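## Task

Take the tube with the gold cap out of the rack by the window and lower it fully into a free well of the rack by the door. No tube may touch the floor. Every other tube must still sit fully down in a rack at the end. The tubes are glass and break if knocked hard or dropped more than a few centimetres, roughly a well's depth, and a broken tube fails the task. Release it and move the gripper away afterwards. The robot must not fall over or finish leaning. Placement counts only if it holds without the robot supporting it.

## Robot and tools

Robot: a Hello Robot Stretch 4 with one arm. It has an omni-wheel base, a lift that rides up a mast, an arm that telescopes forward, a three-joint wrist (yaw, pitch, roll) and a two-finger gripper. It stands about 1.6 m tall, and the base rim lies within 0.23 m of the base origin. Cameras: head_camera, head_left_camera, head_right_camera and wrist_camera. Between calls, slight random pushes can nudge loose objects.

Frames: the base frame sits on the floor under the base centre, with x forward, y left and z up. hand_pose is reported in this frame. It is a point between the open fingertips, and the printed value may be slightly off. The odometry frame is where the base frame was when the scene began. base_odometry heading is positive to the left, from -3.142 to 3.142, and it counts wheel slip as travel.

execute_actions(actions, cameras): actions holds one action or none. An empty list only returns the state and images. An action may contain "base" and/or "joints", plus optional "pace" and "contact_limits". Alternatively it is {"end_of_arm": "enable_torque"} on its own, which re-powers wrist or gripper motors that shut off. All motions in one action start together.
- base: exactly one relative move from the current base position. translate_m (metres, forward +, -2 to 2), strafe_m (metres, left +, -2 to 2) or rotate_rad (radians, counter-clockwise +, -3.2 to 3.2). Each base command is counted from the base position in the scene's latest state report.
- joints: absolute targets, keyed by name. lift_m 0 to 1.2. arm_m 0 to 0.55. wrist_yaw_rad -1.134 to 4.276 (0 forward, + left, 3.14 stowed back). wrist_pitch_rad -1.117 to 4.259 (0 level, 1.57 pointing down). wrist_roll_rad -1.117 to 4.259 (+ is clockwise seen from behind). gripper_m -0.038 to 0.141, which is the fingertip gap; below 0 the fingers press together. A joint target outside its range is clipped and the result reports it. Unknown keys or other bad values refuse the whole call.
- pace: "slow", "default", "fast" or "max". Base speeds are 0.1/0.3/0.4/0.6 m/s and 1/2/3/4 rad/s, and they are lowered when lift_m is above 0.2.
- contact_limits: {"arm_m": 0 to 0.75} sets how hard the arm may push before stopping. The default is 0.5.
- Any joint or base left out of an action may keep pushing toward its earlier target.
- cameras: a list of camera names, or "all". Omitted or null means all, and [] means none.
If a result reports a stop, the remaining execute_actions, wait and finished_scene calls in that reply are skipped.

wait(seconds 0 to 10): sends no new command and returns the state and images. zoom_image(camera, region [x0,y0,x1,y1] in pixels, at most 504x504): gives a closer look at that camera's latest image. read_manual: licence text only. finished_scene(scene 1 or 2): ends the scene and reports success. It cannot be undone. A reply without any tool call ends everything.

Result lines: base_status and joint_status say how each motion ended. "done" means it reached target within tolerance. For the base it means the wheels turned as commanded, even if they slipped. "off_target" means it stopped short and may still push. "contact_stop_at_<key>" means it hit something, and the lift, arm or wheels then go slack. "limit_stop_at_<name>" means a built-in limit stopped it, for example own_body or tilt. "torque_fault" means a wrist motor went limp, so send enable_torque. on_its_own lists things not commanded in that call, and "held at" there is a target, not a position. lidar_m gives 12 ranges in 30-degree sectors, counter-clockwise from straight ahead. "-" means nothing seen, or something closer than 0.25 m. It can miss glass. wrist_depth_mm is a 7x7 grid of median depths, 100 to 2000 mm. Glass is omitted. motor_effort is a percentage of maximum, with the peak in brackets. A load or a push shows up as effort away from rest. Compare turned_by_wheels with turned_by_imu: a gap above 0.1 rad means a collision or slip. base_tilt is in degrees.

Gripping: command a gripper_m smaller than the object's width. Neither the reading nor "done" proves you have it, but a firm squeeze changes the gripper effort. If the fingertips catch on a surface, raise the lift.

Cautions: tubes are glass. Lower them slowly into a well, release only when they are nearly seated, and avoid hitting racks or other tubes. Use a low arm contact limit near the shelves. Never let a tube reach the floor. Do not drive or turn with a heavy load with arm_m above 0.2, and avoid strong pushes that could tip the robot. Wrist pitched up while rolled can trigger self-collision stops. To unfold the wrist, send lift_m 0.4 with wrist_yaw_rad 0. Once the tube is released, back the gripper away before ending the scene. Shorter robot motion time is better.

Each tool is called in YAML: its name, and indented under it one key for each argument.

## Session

execute_actions:
  actions: []

Scene clock: 0.00 s.
base_odometry: x=+0.000 y=+0.000 heading=+0.000 (m, m, rad; odometry frame)
turned_by_wheels: +0.000 (rad since the last result)
turned_by_imu: +0.000 (rad since the last result)
base_tilt: forward=+0.5 right=-0.1 (deg)
lidar_m: 1.57 1.37 1.37 1.71 1.05 1.06 1.34 1.78 1.82 2.47 1.58 1.60
base_status: not commanded
joint_positions: lift_m=+0.238 arm_m=+0.002 wrist_yaw_rad=+3.227 wrist_pitch_rad=-0.013 wrist_roll_rad=-0.009 gripper_m=+0.057
joint_status: not commanded
motor_effort: lift_m=+20 arm_m=-1 wrist_yaw_rad=+1 wrist_pitch_rad=-6 wrist_roll_rad=+0 gripper_m=-3 wheel_0=+0 wheel_1=+0 wheel_2=+0 (%)
hand_pose: x=-0.1219 y=+0.0624 z=+0.4204 quat_wxyz=(-0.043, +0.007, -0.004, +0.999) (m; base frame)
wrist_depth_mm: - 125 133 - - 1618 960 / - 108 134 - 1983 1618 946 / - 114 135 - 1983 1618 931 / 138 136 202 - 1576 1118 931 / 223 - - - 1397 1138 960 / 224 1430 193 1499 198 1138 931 / 225 946 1008 110 1025 991 960
pictures: head_camera, head_left_camera, head_right_camera, wrist_camera
camera_calibration (this result's frames):
wrist_camera: T_world_to_cam=[[-0.0784906, 0.996653, 0.0228421, -0.0847463], [0.00342965, 0.0231827, -0.999725, 0.47322], [-0.996909, -0.0783907, -0.00523779, 0.110241], [0, 0, 0, 1]] pos_world=[0.101626, 0.082134, 0.475603]
Images, in order (width x height): head_camera 420x560, head_left_camera 420x672, head_right_camera 420x672, wrist_camera 616x392.

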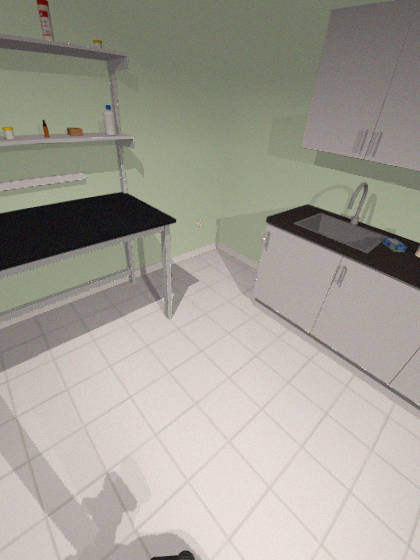

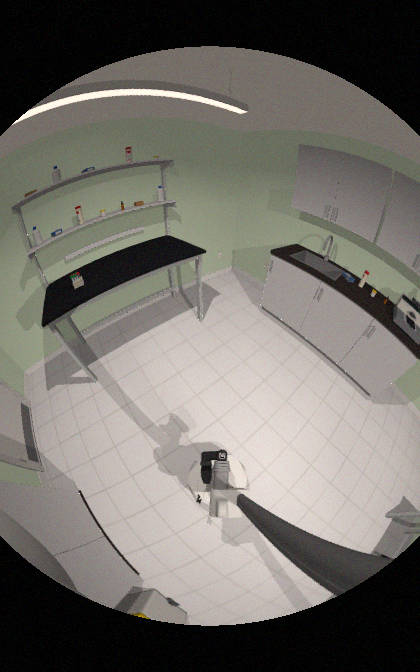

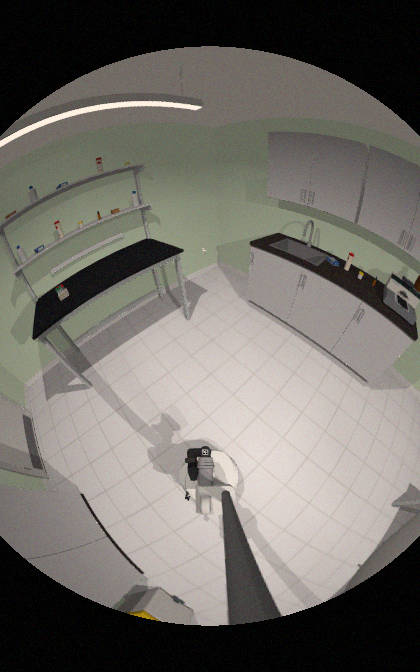

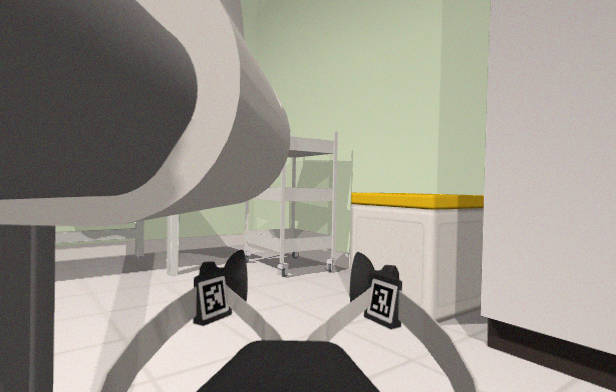

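execute_actions:
  actions:
    - {"base":{"rotate_rad":-2.4},"joints":{"lift_m":0.95,"wrist_yaw_rad":1.2,"wrist_pitch_rad":0.1}}
  cameras: ["head_camera","head_left_camera"]

Scene clock: 8.23 s.
base_odometry: x=+0.000 y=+0.000 heading=-2.400 (m, m, rad; odometry frame)
turned_by_wheels: -2.400 (rad since the last result)
turned_by_imu: -2.398 (rad since the last result)
base_tilt: forward=+0.5 right=-0.1 (deg)
lidar_m: 1.79 1.91 1.63 1.58 1.67 1.43 1.39 1.44 1.11 1.05 1.14 1.80
base_status: done
joint_positions: lift_m=+0.950 arm_m=+0.002 wrist_yaw_rad=+1.200 wrist_pitch_rad=+0.102 wrist_roll_rad=-0.009 gripper_m=+0.057
joint_status: all done
motor_effort: lift_m=+23(24) arm_m=-1(1) wrist_yaw_rad=+1(3) wrist_pitch_rad=-6(1) wrist_roll_rad=+0(0) gripper_m=-3(3) wheel_0=+1(7) wheel_1=+0(8) wheel_2=-1(6) (%)
hand_pose: x=+0.3585 y=+0.2358 z=+1.0986 quat_wxyz=(+0.824, -0.033, +0.040, +0.564) (m; base frame)
wrist_depth_mm: 1499 1661 1756 - - - - / 1618 1708 1756 - - - - / 1863 - - - - - - / 1618 1808 1618 - - - - / 1397 1499 1576 - - - - / 1430 1499 194 - 198 - - / 1499 1537 1661 110 - - -
pictures: head_camera, head_left_camera
Images, in order (width x height): head_camera 420x560, head_left_camera 420x672.

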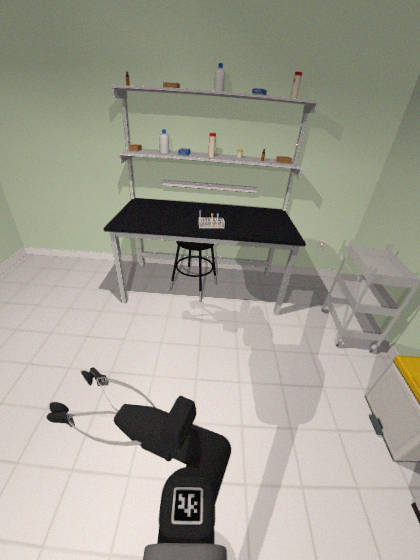

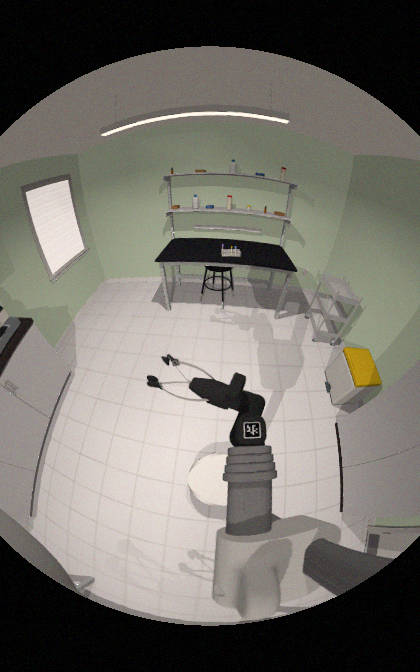

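execute_actions:
  actions:
    - {"base":{"strafe_m":-0.31},"pace":"fast"}
  cameras: []

execute_actions:
  actions:
    - {"base":{"translate_m":1.42},"pace":"fast"}
  cameras: ["head_camera","head_left_camera"]

Scene clock: 17.30 s.
base_odometry: x=-0.209 y=+0.229 heading=-2.400 (m, m, rad; odometry frame)
turned_by_wheels: +0.000 (rad since the last result)
turned_by_imu: +0.002 (rad since the last result)
base_tilt: forward=+0.5 right=+0.0 (deg)
lidar_m: 1.78 1.87 1.94 1.89 1.99 1.44 1.41 1.66 0.79 0.73 0.79 1.25
base_status: done
joint_positions: lift_m=+0.950 arm_m=+0.002 wrist_yaw_rad=+1.200 wrist_pitch_rad=+0.102 wrist_roll_rad=-0.009 gripper_m=+0.057
joint_status: not commanded
motor_effort: lift_m=+23(24) arm_m=-1(1) wrist_yaw_rad=+1(1) wrist_pitch_rad=-5(5) wrist_roll_rad=+0(0) gripper_m=-2(6) wheel_0=-2(9) wheel_1=+1(10) wheel_2=+0(0) (%)
hand_pose: x=+0.3585 y=+0.2358 z=+1.0987 quat_wxyz=(+0.824, -0.033, +0.040, +0.564) (m; base frame)
wrist_depth_mm: 1808 1863 - - - - - / 1863 1921 - - - - - / - - - - - - - / 1708 1808 1921 - - - - / 1708 1808 1921 - - - - / 1708 1756 194 - 199 - - / 1808 1808 - 110 - 1983 1983
pictures: none
No camera images: the call's "cameras" was empty. Leave "cameras" out to get every camera's image.

Scene clock: 22.57 s.
base_odometry: x=-1.256 y=-0.731 heading=-2.400 (m, m, rad; odometry frame)
turned_by_wheels: +0.000 (rad since the last result)
turned_by_imu: -0.001 (rad since the last result)
base_tilt: forward=+0.6 right=-0.1 (deg)
lidar_m: 0.38 0.39 0.54 2.30 1.98 2.76 3.53 1.27 0.97 0.81 0.52 0.40
base_status: done
joint_positions: lift_m=+0.950 arm_m=+0.002 wrist_yaw_rad=+1.200 wrist_pitch_rad=+0.102 wrist_roll_rad=-0.009 gripper_m=+0.057
joint_status: not commanded
motor_effort: lift_m=+23(22) arm_m=-1(1) wrist_yaw_rad=+1(1) wrist_pitch_rad=-7(5) wrist_roll_rad=+0(1) gripper_m=+1(0) wheel_0=+1(5) wheel_1=-1(7) wheel_2=+1(8) (%)
hand_pose: x=+0.3585 y=+0.2358 z=+1.0987 quat_wxyz=(+0.824, -0.033, +0.040, +0.564) (m; base frame)
wrist_depth_mm: 1983 - - - 1618 1138 904 / - - - - 1576 1160 878 / - - - - 1366 1078 854 / - - - - 1661 1160 917 / - - - - 1499 1160 891 / - - 194 960 198 960 904 / - 1983 - 110 715 691 741
pictures: head_camera, head_left_camera
Images, in order (width x height): head_camera 420x560, head_left_camera 420x672.

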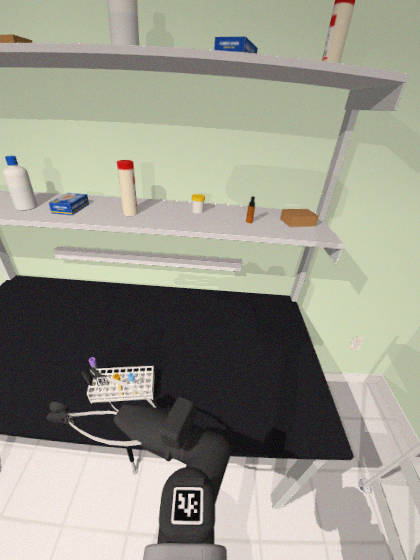

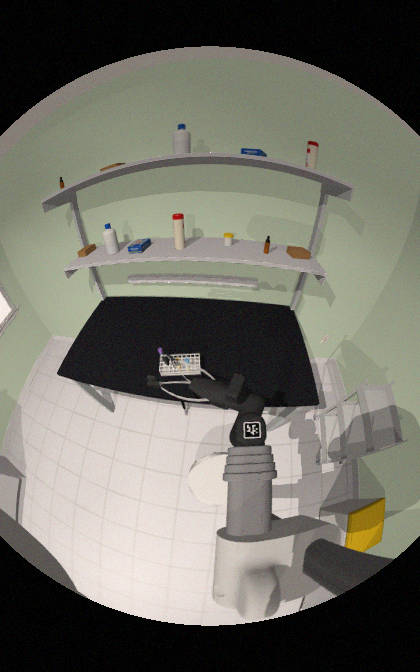

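zoom_image:
  camera: "head_camera"
  region: [75, 340, 165, 420]

Region (75, 340, 165, 420) of head_camera's 420x560 image, scaled by 5.600, with more detail than that image has.

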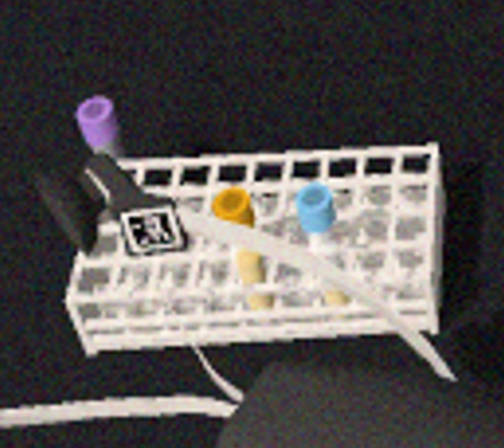

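execute_actions:
  actions:
    - {"base":{"strafe_m":0.015},"joints":{"arm_m":0.19,"wrist_pitch_rad":0.25,"lift_m":0.83,"gripper_m":0.05}}
  cameras: ["head_camera","wrist_camera"]

zoom_image:
  camera: "head_camera"
  region: [75, 330, 165, 410]

Scene clock: 51.17 s.
base_odometry: x=-1.246 y=-0.742 heading=-2.400 (m, m, rad; odometry frame)
turned_by_wheels: +0.000 (rad since the last result)
turned_by_imu: +0.001 (rad since the last result)
base_tilt: forward=+0.5 right=-0.1 (deg)
lidar_m: 0.37 0.39 0.57 2.29 1.97 2.73 3.53 1.31 0.97 0.83 0.53 0.38
base_status: done
joint_positions: lift_m=+0.830 arm_m=+0.189 wrist_yaw_rad=+1.200 wrist_pitch_rad=+0.252 wrist_roll_rad=-0.009 gripper_m=+0.050
joint_status: all done
motor_effort: lift_m=+18(22) arm_m=+6(6) wrist_yaw_rad=+1(1) wrist_pitch_rad=-5(4) wrist_roll_rad=+0(0) gripper_m=+0(4) wheel_0=+0(5) wheel_1=+0(8) wheel_2=+0(0) (%)
hand_pose: x=+0.5426 y=+0.2287 z=+0.9365 quat_wxyz=(+0.818, -0.075, +0.101, +0.561) (m; base frame)
wrist_depth_mm: 1863 - - 1921 1008 866 707 / 1983 - - - 1229 917 715 / - - - - 1160 931 699 / - - 960 976 976 891 732 / - 732 640 654 654 668 676 / 1808 512 194 469 196 496 500 / 1464 364 394 110 397 384 402
pictures: head_camera, wrist_camera
camera_calibration (this result's frames):
wrist_camera: T_world_to_cam=[[0.931379, -0.363262, 0.0239584, -0.448166], [-0.0755523, -0.25725, -0.963387, 1.05599], [0.356125, 0.895468, -0.267042, 0.0767201], [0, 0, 0, 1]] pos_world=[0.469873, 0.0401503, 1.04855]
Images, in order (width x height): head_camera 420x560, wrist_camera 616x392.

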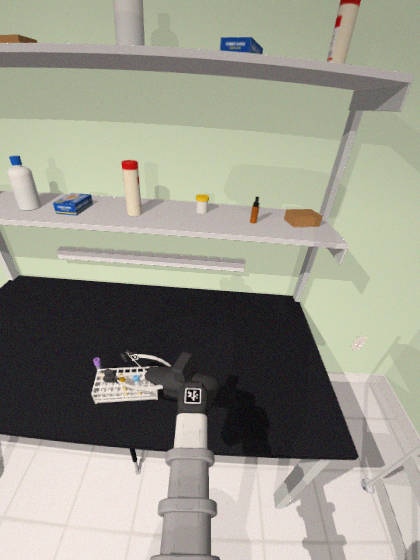

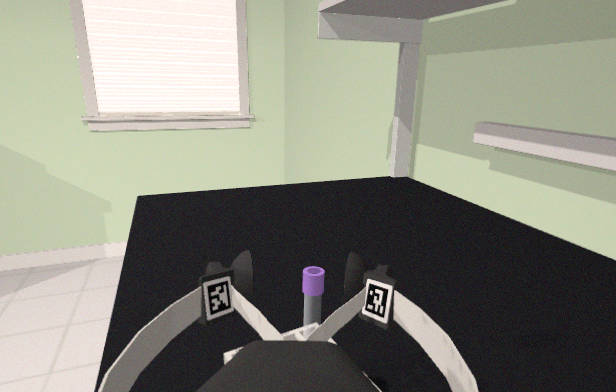

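Region (75, 330, 165, 410) of head_camera's 420x560 image, scaled by 5.600, with more detail than that image has.

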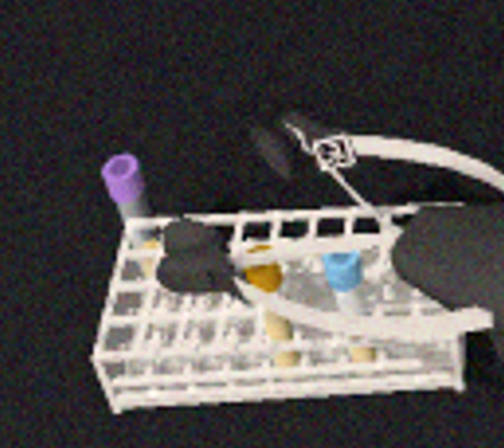

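execute_actions:
  actions:
    - {"base":{"strafe_m":-0.008},"joints":{"lift_m":0.795}}
  cameras: ["head_camera","wrist_camera"]

zoom_image:
  camera: "head_camera"
  region: [75, 330, 165, 410]

Scene clock: 59.30 s.
base_odometry: x=-1.252 y=-0.736 heading=-2.400 (m, m, rad; odometry frame)
turned_by_wheels: +0.000 (rad since the last result)
turned_by_imu: +0.001 (rad since the last result)
base_tilt: forward=+0.5 right=-0.1 (deg)
lidar_m: 0.37 0.40 0.56 2.28 1.97 2.75 3.55 1.29 0.97 0.83 0.53 0.39
base_status: done
joint_positions: lift_m=+0.795 arm_m=+0.189 wrist_yaw_rad=+1.200 wrist_pitch_rad=+0.252 wrist_roll_rad=-0.009 gripper_m=+0.050
joint_status: all done
motor_effort: lift_m=+18(17) arm_m=+6(5) wrist_yaw_rad=+1(1) wrist_pitch_rad=-6(5) wrist_roll_rad=+0(0) gripper_m=-2(2) wheel_0=-3(6) wheel_1=+2(8) wheel_2=+0(0) (%)
hand_pose: x=+0.5426 y=+0.2287 z=+0.9015 quat_wxyz=(+0.818, -0.075, +0.101, +0.561) (m; base frame)
wrist_depth_mm: 1983 - - 1983 1060 878 715 / - - - 1983 1118 891 723 / - - - - 1182 917 699 / - - 842 854 854 854 732 / - 603 564 535 574 580 580 / 1756 424 195 312 196 436 442 / 1430 319 342 110 329 336 349
pictures: head_camera, wrist_camera
camera_calibration (this result's frames):
wrist_camera: T_world_to_cam=[[0.931379, -0.363262, 0.0239584, -0.447332], [-0.0755523, -0.25725, -0.963387, 1.02228], [0.356125, 0.895468, -0.267042, 0.0673762], [0, 0, 0, 1]] pos_world=[0.469877, 0.0401503, 1.01356]
Images, in order (width x height): head_camera 420x560, wrist_camera 616x392.

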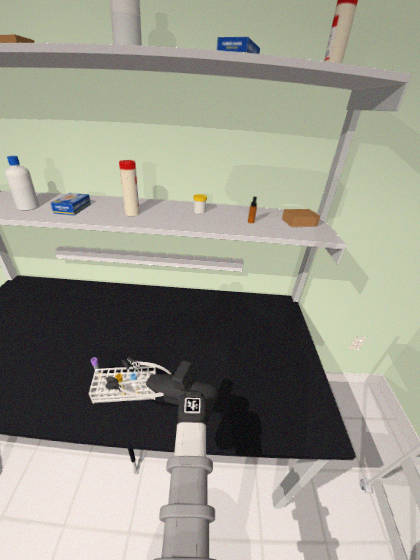

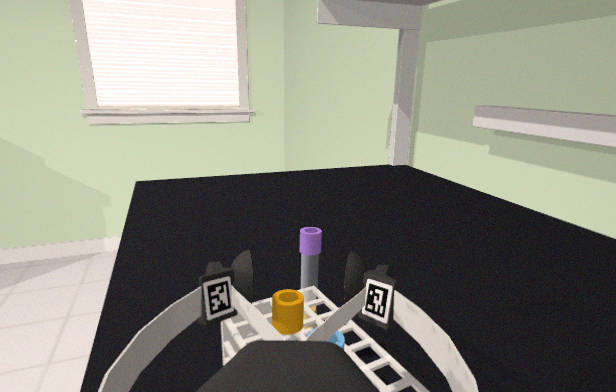

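Region (75, 330, 165, 410) of head_camera's 420x560 image, scaled by 5.600, with more detail than that image has.

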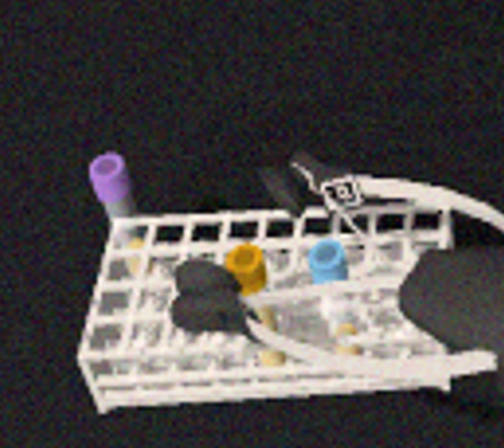

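execute_actions:
  actions:
    - {"joints":{"arm_m":0.183,"lift_m":0.792}}
  cameras: []

execute_actions:
  actions:
    - {"joints":{"gripper_m":-0.005}}
  cameras: ["wrist_camera"]

execute_actions:
  actions:
    - {"joints":{"lift_m":0.93}}
  cameras: ["head_camera","wrist_camera"]

zoom_image:
  camera: "head_camera"
  region: [65, 320, 165, 410]

Scene clock: 69.50 s.
base_odometry: x=-1.252 y=-0.736 heading=-2.400 (m, m, rad; odometry frame)
turned_by_wheels: +0.000 (rad since the last result)
turned_by_imu: +0.001 (rad since the last result)
base_tilt: forward=+0.6 right=-0.1 (deg)
lidar_m: 0.37 0.39 0.55 2.29 1.98 2.74 3.54 1.28 0.97 0.83 0.54 0.40
base_status: not commanded
joint_positions: lift_m=+0.792 arm_m=+0.184 wrist_yaw_rad=+1.200 wrist_pitch_rad=+0.252 wrist_roll_rad=-0.009 gripper_m=+0.050
joint_status: all done
motor_effort: lift_m=+18(18) arm_m=-5(6) wrist_yaw_rad=+1(1) wrist_pitch_rad=-4(6) wrist_roll_rad=+1(0) gripper_m=+0(2) wheel_0=-3(3) wheel_1=+2(2) wheel_2=+0(0) (%)
hand_pose: x=+0.5376 y=+0.2287 z=+0.8985 quat_wxyz=(+0.818, -0.075, +0.101, +0.561) (m; base frame)
wrist_depth_mm: 1921 - - 1983 1042 904 715 / 1983 - - - 1229 904 715 / - - - - 1160 931 707 / - - 820 831 831 842 732 / - 597 554 530 569 569 580 / 1756 418 194 229 195 427 433 / 1430 314 338 110 283 330 347
pictures: none
No camera images: the call's "cameras" was empty. Leave "cameras" out to get every camera's image.

Scene clock: 70.83 s.
base_odometry: x=-1.252 y=-0.736 heading=-2.400 (m, m, rad; odometry frame)
turned_by_wheels: +0.000 (rad since the last result)
turned_by_imu: +0.000 (rad since the last result)
base_tilt: forward=+0.5 right=-0.1 (deg)
lidar_m: 0.37 0.40 0.58 2.30 1.96 2.73 3.52 1.30 0.97 0.81 0.53 0.39
base_status: not commanded
joint_positions: lift_m=+0.792 arm_m=+0.184 wrist_yaw_rad=+1.200 wrist_pitch_rad=+0.252 wrist_roll_rad=-0.009 gripper_m=-0.005
joint_status: all done
motor_effort: lift_m=+18(18) arm_m=-6(5) wrist_yaw_rad=+1(1) wrist_pitch_rad=-4(6) wrist_roll_rad=+0(0) gripper_m=-11(13) wheel_0=-2(3) wheel_1=+2(2) wheel_2=+0(0) (%)
hand_pose: x=+0.5376 y=+0.2287 z=+0.8985 quat_wxyz=(+0.818, -0.075, +0.101, +0.561) (m; base frame)
wrist_depth_mm: 1983 - - 1983 1060 904 715 / 1983 - - - 1255 904 723 / - - - - 1160 917 707 / - - 831 831 842 854 732 / - 597 554 525 564 574 580 / 1708 421 186 213 185 430 433 / 1430 312 338 110 298 332 345
pictures: wrist_camera
camera_calibration (this result's frames):
wrist_camera: T_world_to_cam=[[0.93139, -0.363233, 0.0239583, -0.44259], [-0.0755447, -0.257253, -0.963387, 1.01899], [0.356097, 0.895479, -0.267043, 0.0683663], [0, 0, 0, 1]] pos_world=[0.464858, 0.0401538, 1.01054]
Images, in order (width x height): wrist_camera 616x392.

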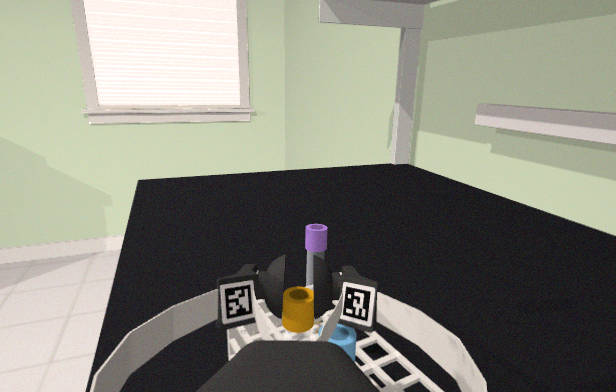

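Scene clock: 72.47 s.
base_odometry: x=-1.252 y=-0.736 heading=-2.400 (m, m, rad; odometry frame)
turned_by_wheels: +0.000 (rad since the last result)
turned_by_imu: +0.000 (rad since the last result)
base_tilt: forward=+0.6 right=-0.1 (deg)
lidar_m: 0.37 0.40 0.57 2.29 1.98 2.76 3.52 1.30 0.98 0.83 0.53 0.40
base_status: not commanded
joint_positions: lift_m=+0.930 arm_m=+0.184 wrist_yaw_rad=+1.200 wrist_pitch_rad=+0.252 wrist_roll_rad=-0.009 gripper_m=-0.005
joint_status: all done
motor_effort: lift_m=+23(26) arm_m=-6(6) wrist_yaw_rad=+0(1) wrist_pitch_rad=-6(5) wrist_roll_rad=+0(0) gripper_m=-10(11) wheel_0=-2(3) wheel_1=+2(2) wheel_2=+0(0) (%)
hand_pose: x=+0.5376 y=+0.2287 z=+1.0360 quat_wxyz=(+0.818, -0.075, +0.101, +0.561) (m; base frame)
wrist_depth_mm: 1983 - - 1921 1025 569 445 / 1983 - - - 1118 917 723 / - - - - 1160 917 741 / - - - 1983 1182 904 715 / - - 891 891 891 891 759 / 1983 1863 186 218 185 676 683 / 1661 492 530 110 530 521 544
pictures: head_camera, wrist_camera
camera_calibration (this result's frames):
wrist_camera: T_world_to_cam=[[0.931391, -0.36323, 0.0239585, -0.445885], [-0.0755849, -0.257356, -0.963356, 1.15151], [0.356086, 0.89545, -0.267154, 0.105232], [0, 0, 0, 1]] pos_world=[0.464858, 0.0401581, 1.14811]
Images, in order (width x height): head_camera 420x560, wrist_camera 616x392.

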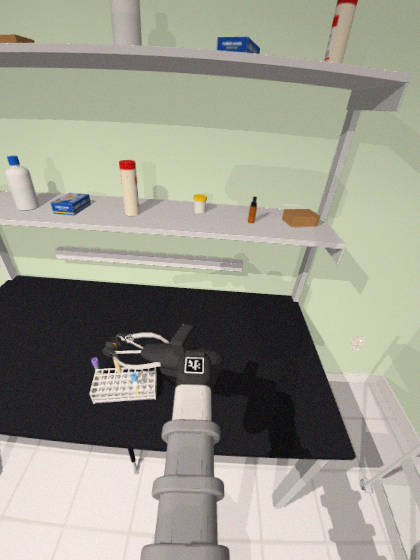

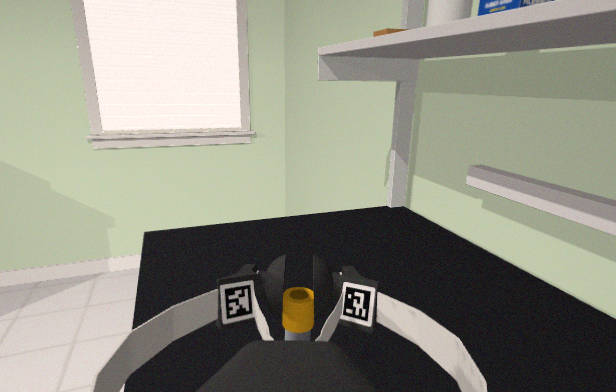

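Region (65, 320, 165, 410) of head_camera's 420x560 image, scaled by 5.040, with more detail than that image has; it fills the top 454 rows of this view, and the rest is white.

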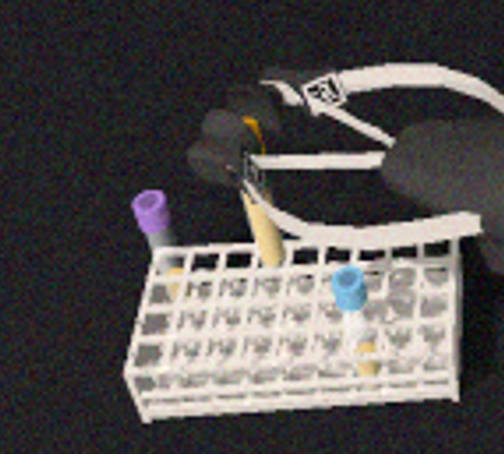

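execute_actions:
  actions:
    - {"base":{"translate_m":-0.5},"joints":{"arm_m":0.01,"lift_m":0.95}}
  cameras: []

execute_actions:
  actions:
    - {"base":{"rotate_rad":3.12}}
  cameras: ["head_camera"]

Scene clock: 80.97 s.
base_odometry: x=-0.883 y=-0.398 heading=-2.400 (m, m, rad; odometry frame)
turned_by_wheels: +0.000 (rad since the last result)
turned_by_imu: +0.003 (rad since the last result)
base_tilt: forward=+0.6 right=-0.1 (deg)
lidar_m: 0.85 0.39 1.30 1.86 1.94 2.46 2.34 1.10 0.89 0.86 0.98 0.90
base_status: done
joint_positions: lift_m=+0.950 arm_m=+0.011 wrist_yaw_rad=+1.200 wrist_pitch_rad=+0.252 wrist_roll_rad=-0.009 gripper_m=-0.005
joint_status: all done
motor_effort: lift_m=+22(23) arm_m=-6(8) wrist_yaw_rad=+1(1) wrist_pitch_rad=-4(7) wrist_roll_rad=+0(0) gripper_m=-12(14) wheel_0=+0(6) wheel_1=+1(3) wheel_2=-1(8) (%)
hand_pose: x=+0.3646 y=+0.2287 z=+1.0561 quat_wxyz=(+0.818, -0.075, +0.101, +0.561) (m; base frame)
wrist_depth_mm: 1921 - - - - 1756 1308 / - - - - - 1808 1308 / 1756 - - - - 1808 1430 / 1661 - - - - 1661 1336 / 1661 - - - 1229 946 976 / 1863 - 186 219 185 891 723 / 1618 1537 1618 110 1661 1618 715
pictures: none
No camera images: the call's "cameras" was empty. Leave "cameras" out to get every camera's image.

Scene clock: 84.03 s.
base_odometry: x=-0.883 y=-0.398 heading=+0.720 (m, m, rad; odometry frame)
turned_by_wheels: +3.120 (rad since the last result)
turned_by_imu: +3.121 (rad since the last result)
base_tilt: forward=+0.5 right=-0.1 (deg)
lidar_m: 2.28 0.41 0.90 0.87 0.99 0.91 0.86 0.90 1.25 1.87 1.92 2.40
base_status: done
joint_positions: lift_m=+0.950 arm_m=+0.011 wrist_yaw_rad=+1.200 wrist_pitch_rad=+0.252 wrist_roll_rad=-0.009 gripper_m=-0.005
joint_status: not commanded
motor_effort: lift_m=+22(22) arm_m=-6(6) wrist_yaw_rad=+1(1) wrist_pitch_rad=-6(5) wrist_roll_rad=+0(0) gripper_m=-14(13) wheel_0=-2(6) wheel_1=+0(4) wheel_2=-2(6) (%)
hand_pose: x=+0.3646 y=+0.2287 z=+1.0561 quat_wxyz=(+0.818, -0.075, +0.101, +0.561) (m; base frame)
wrist_depth_mm: 991 1078 946 798 866 976 1756 / 1042 1098 1008 831 917 1025 1808 / 1060 1138 1098 854 960 1060 1983 / 1118 1182 1205 904 991 1138 - / 1138 1255 1281 946 1060 1182 - / 1182 1255 186 220 185 1255 - / 1008 946 1430 110 1182 1366 1661
pictures: head_camera
Images, in order (width x height): head_camera 420x560.

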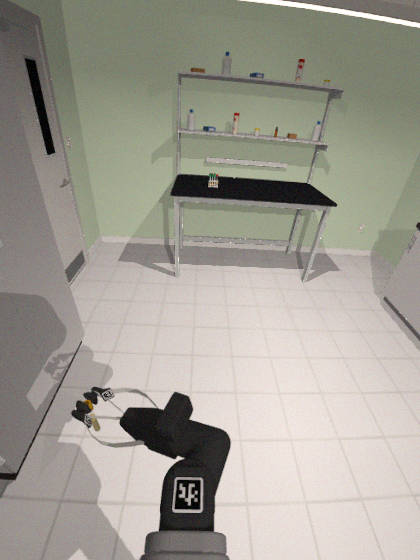

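execute_actions:
  actions:
    - {"base":{"strafe_m":-0.31},"pace":"fast"}
  cameras: []

execute_actions:
  actions:
    - {"base":{"translate_m":1.88},"pace":"fast"}
  cameras: ["head_camera"]

Scene clock: 90.93 s.
base_odometry: x=-0.679 y=-0.631 heading=+0.720 (m, m, rad; odometry frame)
turned_by_wheels: +0.000 (rad since the last result)
turned_by_imu: +0.003 (rad since the last result)
base_tilt: forward=+0.5 right=-0.1 (deg)
lidar_m: 2.31 0.40 1.20 1.18 1.25 0.91 0.85 0.90 2.21 1.55 1.60 2.20
base_status: done
joint_positions: lift_m=+0.950 arm_m=+0.011 wrist_yaw_rad=+1.200 wrist_pitch_rad=+0.252 wrist_roll_rad=-0.009 gripper_m=-0.005
joint_status: not commanded
motor_effort: lift_m=+22(22) arm_m=-6(6) wrist_yaw_rad=+1(1) wrist_pitch_rad=-7(7) wrist_roll_rad=+1(0) gripper_m=-11(16) wheel_0=+0(9) wheel_1=+1(7) wheel_2=-1(2) (%)
hand_pose: x=+0.3646 y=+0.2287 z=+1.0561 quat_wxyz=(+0.818, -0.075, +0.101, +0.561) (m; base frame)
wrist_depth_mm: 1229 1336 1060 1098 1229 1921 - / 1308 1397 1078 1160 1255 1983 - / 1336 1464 1138 1182 1308 - - / 1397 1499 1255 1255 1430 - - / 1430 1537 1308 1308 1464 - - / 1308 1255 186 219 185 - - / 1118 1182 1576 110 1618 1618 1708
pictures: none
No camera images: the call's "cameras" was empty. Leave "cameras" out to get every camera's image.

Scene clock: 97.43 s.
base_odometry: x=+0.735 y=+0.608 heading=+0.720 (m, m, rad; odometry frame)
turned_by_wheels: +0.000 (rad since the last result)
turned_by_imu: -0.001 (rad since the last result)
base_tilt: forward=+0.5 right=-0.1 (deg)
lidar_m: 0.43 0.42 0.63 1.58 1.22 1.61 3.46 2.20 1.59 1.51 0.65 0.47
base_status: done
joint_positions: lift_m=+0.950 arm_m=+0.011 wrist_yaw_rad=+1.200 wrist_pitch_rad=+0.252 wrist_roll_rad=-0.009 gripper_m=-0.005
joint_status: not commanded
motor_effort: lift_m=+22(22) arm_m=-6(6) wrist_yaw_rad=+1(1) wrist_pitch_rad=-5(5) wrist_roll_rad=+1(0) gripper_m=-14(10) wheel_0=-1(5) wheel_1=-1(5) wheel_2=+0(11) (%)
hand_pose: x=+0.3646 y=+0.2287 z=+1.0561 quat_wxyz=(+0.818, -0.075, +0.101, +0.561) (m; base frame)
wrist_depth_mm: 1229 1336 1430 1618 1499 1138 904 / 1281 1430 1464 1708 1576 1160 904 / 1336 1397 1537 1756 1576 1182 891 / 1397 1499 1661 1756 1618 1118 866 / 1430 1576 1661 574 580 585 591 / 1499 1618 186 219 186 442 424 / 1537 1537 1661 110 351 340 357
pictures: head_camera
Images, in order (width x height): head_camera 420x560.

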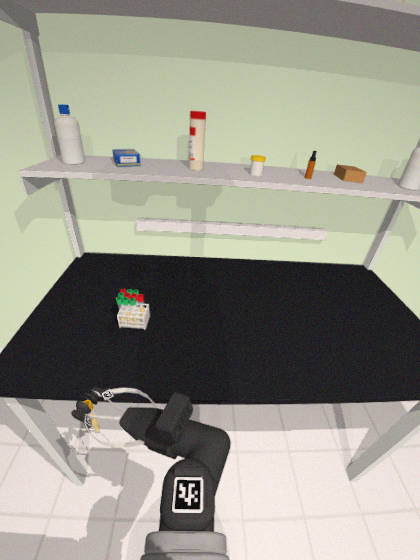

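execute_actions:
  actions:
    - {"joints":{"lift_m":1.09}}
  cameras: []

execute_actions:
  actions:
    - {"base":{"translate_m":0.16}}
  cameras: ["head_camera"]

zoom_image:
  camera: "head_camera"
  region: [70, 300, 160, 390]

Scene clock: 105.60 s.
base_odometry: x=+0.735 y=+0.608 heading=+0.720 (m, m, rad; odometry frame)
turned_by_wheels: +0.000 (rad since the last result)
turned_by_imu: +0.001 (rad since the last result)
base_tilt: forward=+0.5 right=-0.1 (deg)
lidar_m: 0.43 0.40 0.62 1.57 1.23 1.60 3.48 2.22 1.58 1.53 0.66 0.48
base_status: not commanded
joint_positions: lift_m=+1.090 arm_m=+0.011 wrist_yaw_rad=+1.200 wrist_pitch_rad=+0.252 wrist_roll_rad=-0.009 gripper_m=-0.005
joint_status: all done
motor_effort: lift_m=+23(25) arm_m=-5(6) wrist_yaw_rad=+1(1) wrist_pitch_rad=-5(4) wrist_roll_rad=-1(0) gripper_m=-9(15) wheel_0=-1(1) wheel_1=+0(0) wheel_2=+0(0) (%)
hand_pose: x=+0.3646 y=+0.2287 z=+1.1960 quat_wxyz=(+0.818, -0.075, +0.101, +0.561) (m; base frame)
wrist_depth_mm: 1255 1336 1464 1618 1537 1118 798 / 1308 1397 1464 1708 1537 1138 788 / 1281 1464 1576 1756 1576 1182 878 / 1366 1499 1661 1808 1618 1205 904 / 1397 1537 1708 1863 1618 1160 904 / 1499 1618 186 219 185 699 699 / 1576 1576 1756 110 554 535 535
pictures: none
No camera images: the call's "cameras" was empty. Leave "cameras" out to get every camera's image.

Scene clock: 107.50 s.
base_odometry: x=+0.855 y=+0.714 heading=+0.720 (m, m, rad; odometry frame)
turned_by_wheels: +0.000 (rad since the last result)
turned_by_imu: +0.000 (rad since the last result)
base_tilt: forward=+0.6 right=-0.1 (deg)
lidar_m: 0.28 0.30 0.41 1.58 1.30 1.59 3.63 2.24 1.60 1.52 0.44 0.29
base_status: done
joint_positions: lift_m=+1.090 arm_m=+0.011 wrist_yaw_rad=+1.200 wrist_pitch_rad=+0.252 wrist_roll_rad=-0.009 gripper_m=-0.005
joint_status: not commanded
motor_effort: lift_m=+23(23) arm_m=-5(6) wrist_yaw_rad=+1(1) wrist_pitch_rad=-6(7) wrist_roll_rad=+0(0) gripper_m=-13(11) wheel_0=+0(6) wheel_1=+1(6) wheel_2=+1(8) (%)
hand_pose: x=+0.3646 y=+0.2287 z=+1.1960 quat_wxyz=(+0.818, -0.075, +0.101, +0.561) (m; base frame)
wrist_depth_mm: 1255 1336 1464 1576 1229 866 535 / 1281 1397 1464 1661 1281 699 750 / 1336 1464 1576 1708 1308 976 768 / 1397 1499 1661 1756 1366 991 788 / 1430 1576 1661 1808 1366 960 809 / 1464 1576 185 219 185 691 699 / 1537 554 549 110 549 379 554
pictures: head_camera
Images, in order (width x height): head_camera 420x560.

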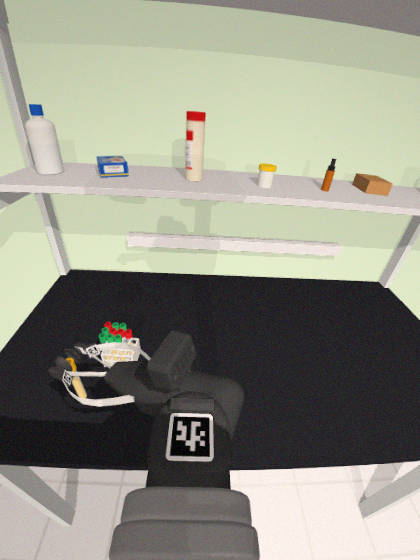

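Region (70, 300, 160, 390) of head_camera's 420x560 image, scaled by 5.600, with more detail than that image has.

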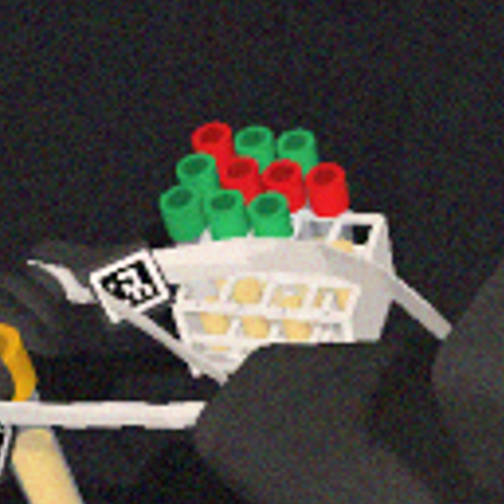

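execute_actions:
  actions:
    - {"base":{"strafe_m":-0.024},"joints":{"arm_m":0.21,"lift_m":1.065}}
  cameras: ["head_camera","head_left_camera","head_right_camera"]

zoom_image:
  camera: "head_camera"
  region: [70, 280, 160, 370]

zoom_image:
  camera: "head_left_camera"
  region: [145, 295, 215, 365]

Scene clock: 130.27 s.
base_odometry: x=+0.871 y=+0.696 heading=+0.720 (m, m, rad; odometry frame)
turned_by_wheels: +0.000 (rad since the last result)
turned_by_imu: +0.002 (rad since the last result)
base_tilt: forward=+0.6 right=-0.1 (deg)
lidar_m: 0.28 0.31 0.41 1.59 1.32 1.65 3.79 2.21 1.57 1.48 0.43 0.30
base_status: done
joint_positions: lift_m=+1.065 arm_m=+0.209 wrist_yaw_rad=+1.200 wrist_pitch_rad=+0.252 wrist_roll_rad=-0.009 gripper_m=-0.005
joint_status: all done
motor_effort: lift_m=+17(22) arm_m=+5(5) wrist_yaw_rad=+2(2) wrist_pitch_rad=-6(6) wrist_roll_rad=+0(1) gripper_m=-9(10) wheel_0=+0(8) wheel_1=+0(5) wheel_2=+0(2) (%)
hand_pose: x=+0.5626 y=+0.2287 z=+1.1714 quat_wxyz=(+0.818, -0.075, +0.101, +0.561) (m; base frame)
wrist_depth_mm: 1281 1336 1499 1397 580 574 544 / 1308 1397 1537 1464 931 691 580 / 1336 1464 1618 1537 976 723 585 / 1430 1537 1708 1576 1008 732 597 / 1464 1576 1708 1537 991 759 609 / 1499 1618 186 218 185 647 609 / 500 469 508 110 517 496 521
pictures: head_camera, head_left_camera, head_right_camera
Images, in order (width x height): head_camera 420x560, head_left_camera 420x672, head_right_camera 420x672.

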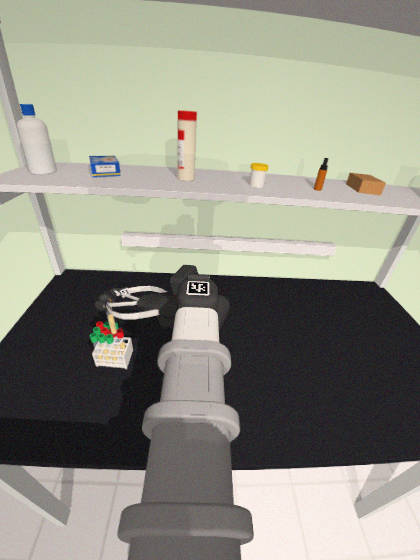

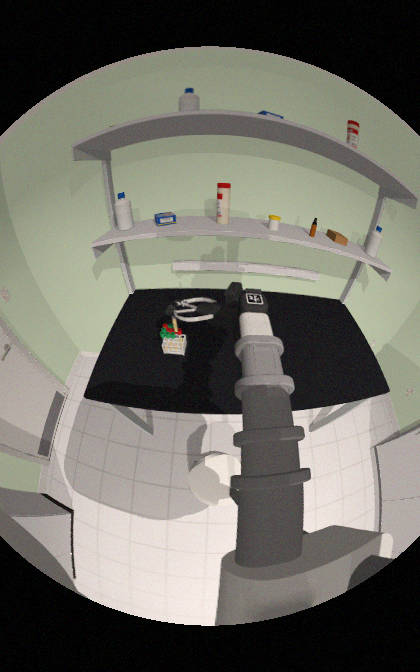

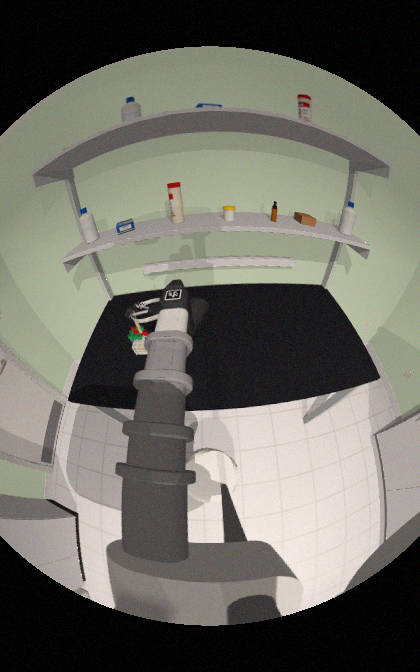

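Region (70, 280, 160, 370) of head_camera's 420x560 image, scaled by 5.600, with more detail than that image has.

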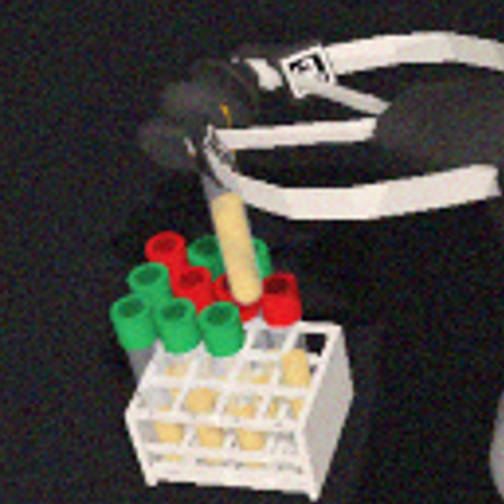

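Region (145, 295, 215, 365) of head_left_camera's 420x672 image, scaled by 7.200, with more detail than that image has.

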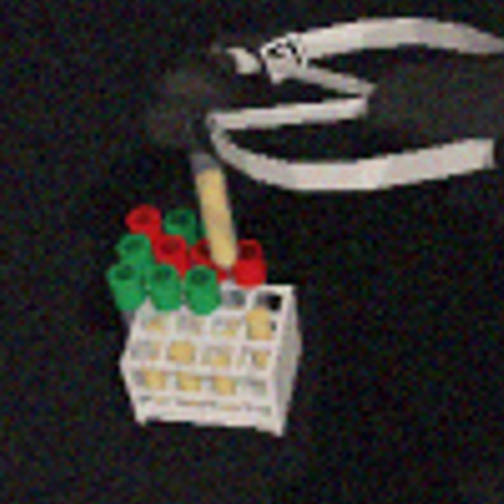

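execute_actions:
  actions:
    - {"base":{"strafe_m":-0.006},"joints":{"lift_m":1.02},"pace":"slow"}
  cameras: ["head_camera","head_left_camera"]

zoom_image:
  camera: "head_camera"
  region: [75, 300, 145, 370]

zoom_image:
  camera: "head_left_camera"
  region: [150, 305, 205, 360]

Scene clock: 140.33 s.
base_odometry: x=+0.875 y=+0.691 heading=+0.720 (m, m, rad; odometry frame)
turned_by_wheels: +0.000 (rad since the last result)
turned_by_imu: +0.001 (rad since the last result)
base_tilt: forward=+0.6 right=-0.1 (deg)
lidar_m: 0.27 0.31 0.40 1.61 1.33 1.66 3.80 2.19 1.55 1.48 0.42 0.30
base_status: done
joint_positions: lift_m=+1.020 arm_m=+0.209 wrist_yaw_rad=+1.200 wrist_pitch_rad=+0.252 wrist_roll_rad=-0.009 gripper_m=-0.005
joint_status: all done
motor_effort: lift_m=+18(16) arm_m=+5(5) wrist_yaw_rad=+1(1) wrist_pitch_rad=-7(5) wrist_roll_rad=+0(0) gripper_m=-12(12) wheel_0=+1(5) wheel_1=+0(6) wheel_2=+0(3) (%)
hand_pose: x=+0.5626 y=+0.2287 z=+1.1264 quat_wxyz=(+0.818, -0.075, +0.101, +0.561) (m; base frame)
wrist_depth_mm: 1281 1366 1499 1430 627 668 580 / 1308 1430 1537 1464 960 691 574 / 1366 1430 1618 1537 976 732 585 / 1397 1576 1708 1576 1025 750 597 / 1499 1576 1708 1397 750 699 609 / 554 549 186 219 185 564 574 / 442 415 439 110 445 436 459
pictures: head_camera, head_left_camera
Images, in order (width x height): head_camera 420x560, head_left_camera 420x672.

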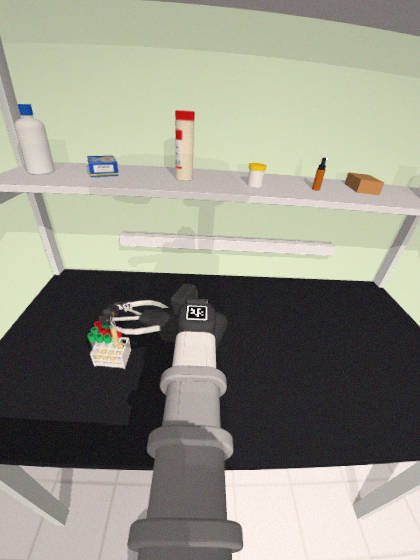

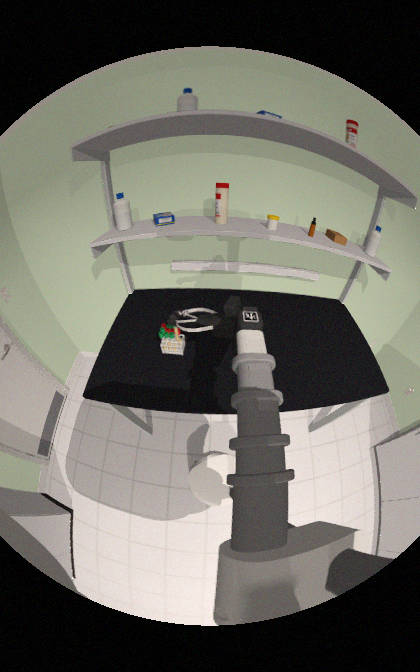

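Region (75, 300, 145, 370) of head_camera's 420x560 image, scaled by 7.200, with more detail than that image has.

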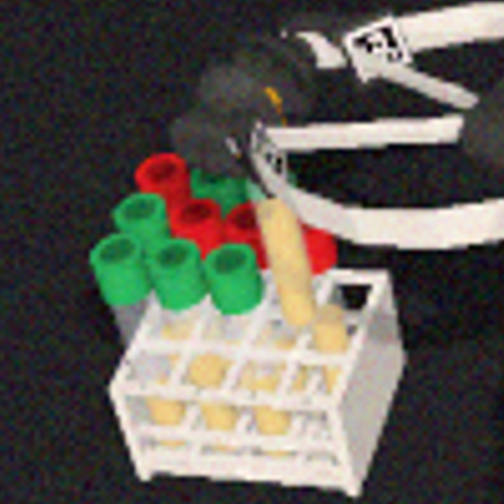

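Region (150, 305, 205, 360) of head_left_camera's 420x672 image, scaled by 9.164, with more detail than that image has.

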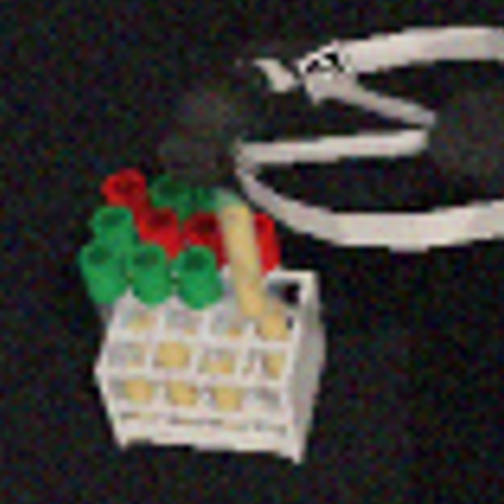

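execute_actions:
  actions:
    - {"joints":{"lift_m":0.997},"pace":"slow"}
  cameras: ["head_camera","head_left_camera","wrist_camera"]

zoom_image:
  camera: "head_camera"
  region: [80, 310, 140, 370]

zoom_image:
  camera: "head_left_camera"
  region: [155, 315, 200, 360]

Scene clock: 149.60 s.
base_odometry: x=+0.875 y=+0.691 heading=+0.720 (m, m, rad; odometry frame)
turned_by_wheels: +0.000 (rad since the last result)
turned_by_imu: +0.001 (rad since the last result)
base_tilt: forward=+0.6 right=-0.1 (deg)
lidar_m: 0.28 0.31 0.40 1.60 1.32 1.64 3.80 2.18 1.55 1.49 0.40 0.31
base_status: not commanded
joint_positions: lift_m=+0.997 arm_m=+0.209 wrist_yaw_rad=+1.200 wrist_pitch_rad=+0.252 wrist_roll_rad=-0.009 gripper_m=-0.005
joint_status: all done
motor_effort: lift_m=+18(16) arm_m=+5(5) wrist_yaw_rad=+1(1) wrist_pitch_rad=-7(6) wrist_roll_rad=-1(0) gripper_m=-11(10) wheel_0=+1(1) wheel_1=+0(1) wheel_2=+0(1) (%)
hand_pose: x=+0.5626 y=+0.2287 z=+1.1034 quat_wxyz=(+0.818, -0.075, +0.101, +0.561) (m; base frame)
wrist_depth_mm: 1281 1397 1499 1430 831 676 580 / 1336 1397 1576 1464 960 699 580 / 1336 1464 1576 1537 991 723 591 / 1397 1499 1661 1576 1008 741 597 / 1464 1576 1708 683 691 699 609 / 512 512 185 219 185 521 530 / 410 382 410 110 415 402 424
pictures: head_camera, head_left_camera, wrist_camera
camera_calibration (this result's frames):
wrist_camera: T_world_to_cam=[[0.931363, -0.363304, 0.0239557, -0.470793], [-0.0756593, -0.257479, -0.963317, 1.21837], [0.356145, 0.895385, -0.267294, 0.114486], [0, 0, 0, 1]] pos_world=[0.489887, 0.0401545, 1.21555]
Images, in order (width x height): head_camera 420x560, head_left_camera 420x672, wrist_camera 616x392.

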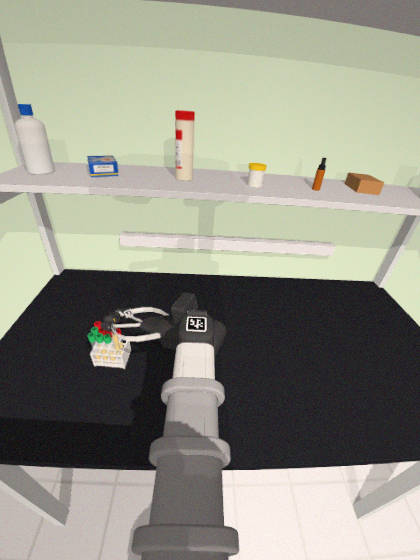

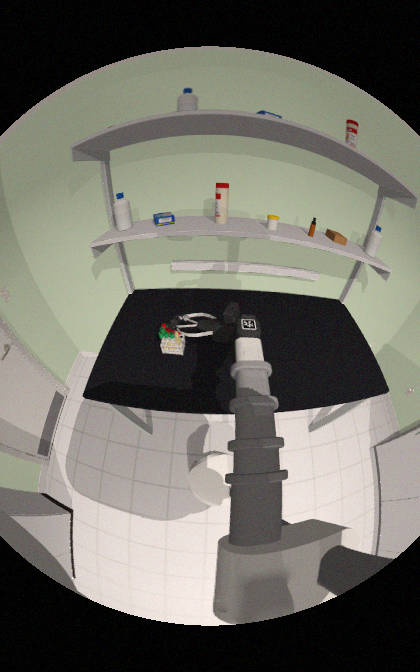

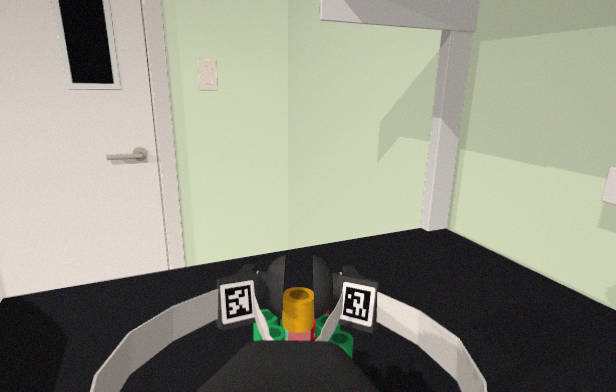

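Region (80, 310, 140, 370) of head_camera's 420x560 image, scaled by 8.400, with more detail than that image has.

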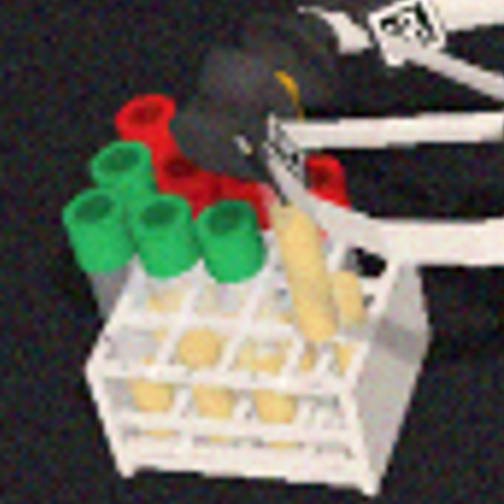

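Region (155, 315, 200, 360) of head_left_camera's 420x672 image, scaled by 11.200, with more detail than that image has.

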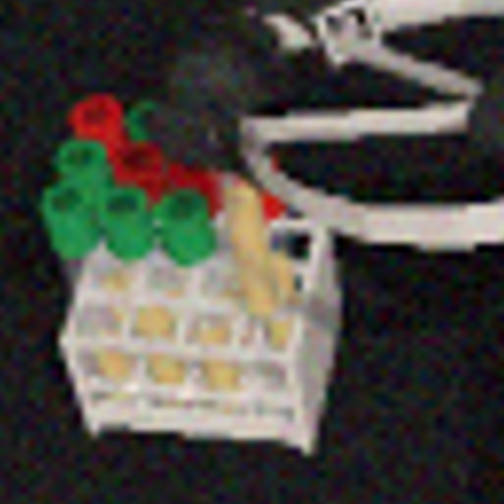

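execute_actions:
  actions:
    - {"joints":{"lift_m":0.984},"pace":"slow"}
  cameras: ["head_camera"]

zoom_image:
  camera: "head_camera"
  region: [80, 310, 140, 370]

Scene clock: 156.53 s.
base_odometry: x=+0.875 y=+0.691 heading=+0.720 (m, m, rad; odometry frame)
turned_by_wheels: +0.000 (rad since the last result)
turned_by_imu: +0.001 (rad since the last result)
base_tilt: forward=+0.5 right=-0.1 (deg)
lidar_m: 0.29 0.31 0.42 1.61 1.34 1.63 3.78 2.16 1.56 1.48 0.43 0.28
base_status: not commanded
joint_positions: lift_m=+0.985 arm_m=+0.209 wrist_yaw_rad=+1.200 wrist_pitch_rad=+0.244 wrist_roll_rad=-0.009 gripper_m=-0.005
joint_status: all done
motor_effort: lift_m=+14(17) arm_m=+6(6) wrist_yaw_rad=+1(1) wrist_pitch_rad=+18(21) wrist_roll_rad=+0(0) gripper_m=-11(9) wheel_0=+1(1) wheel_1=-1(1) wheel_2=+0(0) (%)
hand_pose: x=+0.5628 y=+0.2293 z=+1.0931 quat_wxyz=(+0.819, -0.072, +0.098, +0.561) (m; base frame)
wrist_depth_mm: 1281 1397 1499 1397 820 676 574 / 1366 1397 1537 1464 960 699 580 / 1366 1499 1618 1537 976 723 580 / 1366 1499 1708 1576 1008 741 597 / 1464 1576 1708 683 691 691 603 / 500 508 185 220 185 521 525 / 402 375 407 110 413 399 418
pictures: head_camera
Images, in order (width x height): head_camera 420x560.

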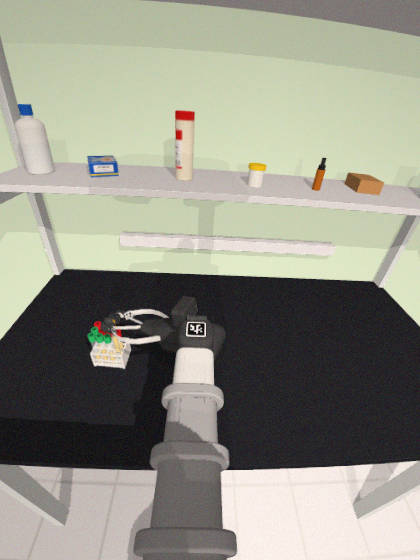

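Region (80, 310, 140, 370) of head_camera's 420x560 image, scaled by 8.400, with more detail than that image has.

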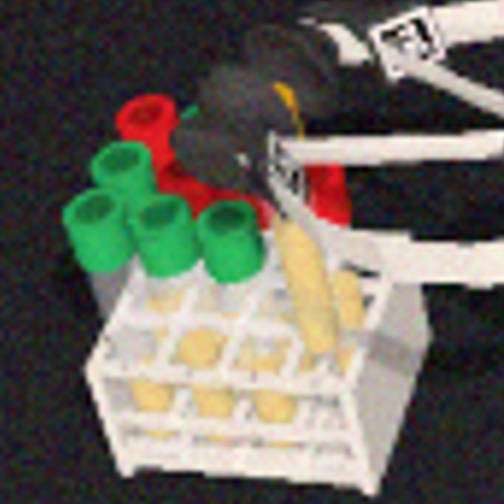

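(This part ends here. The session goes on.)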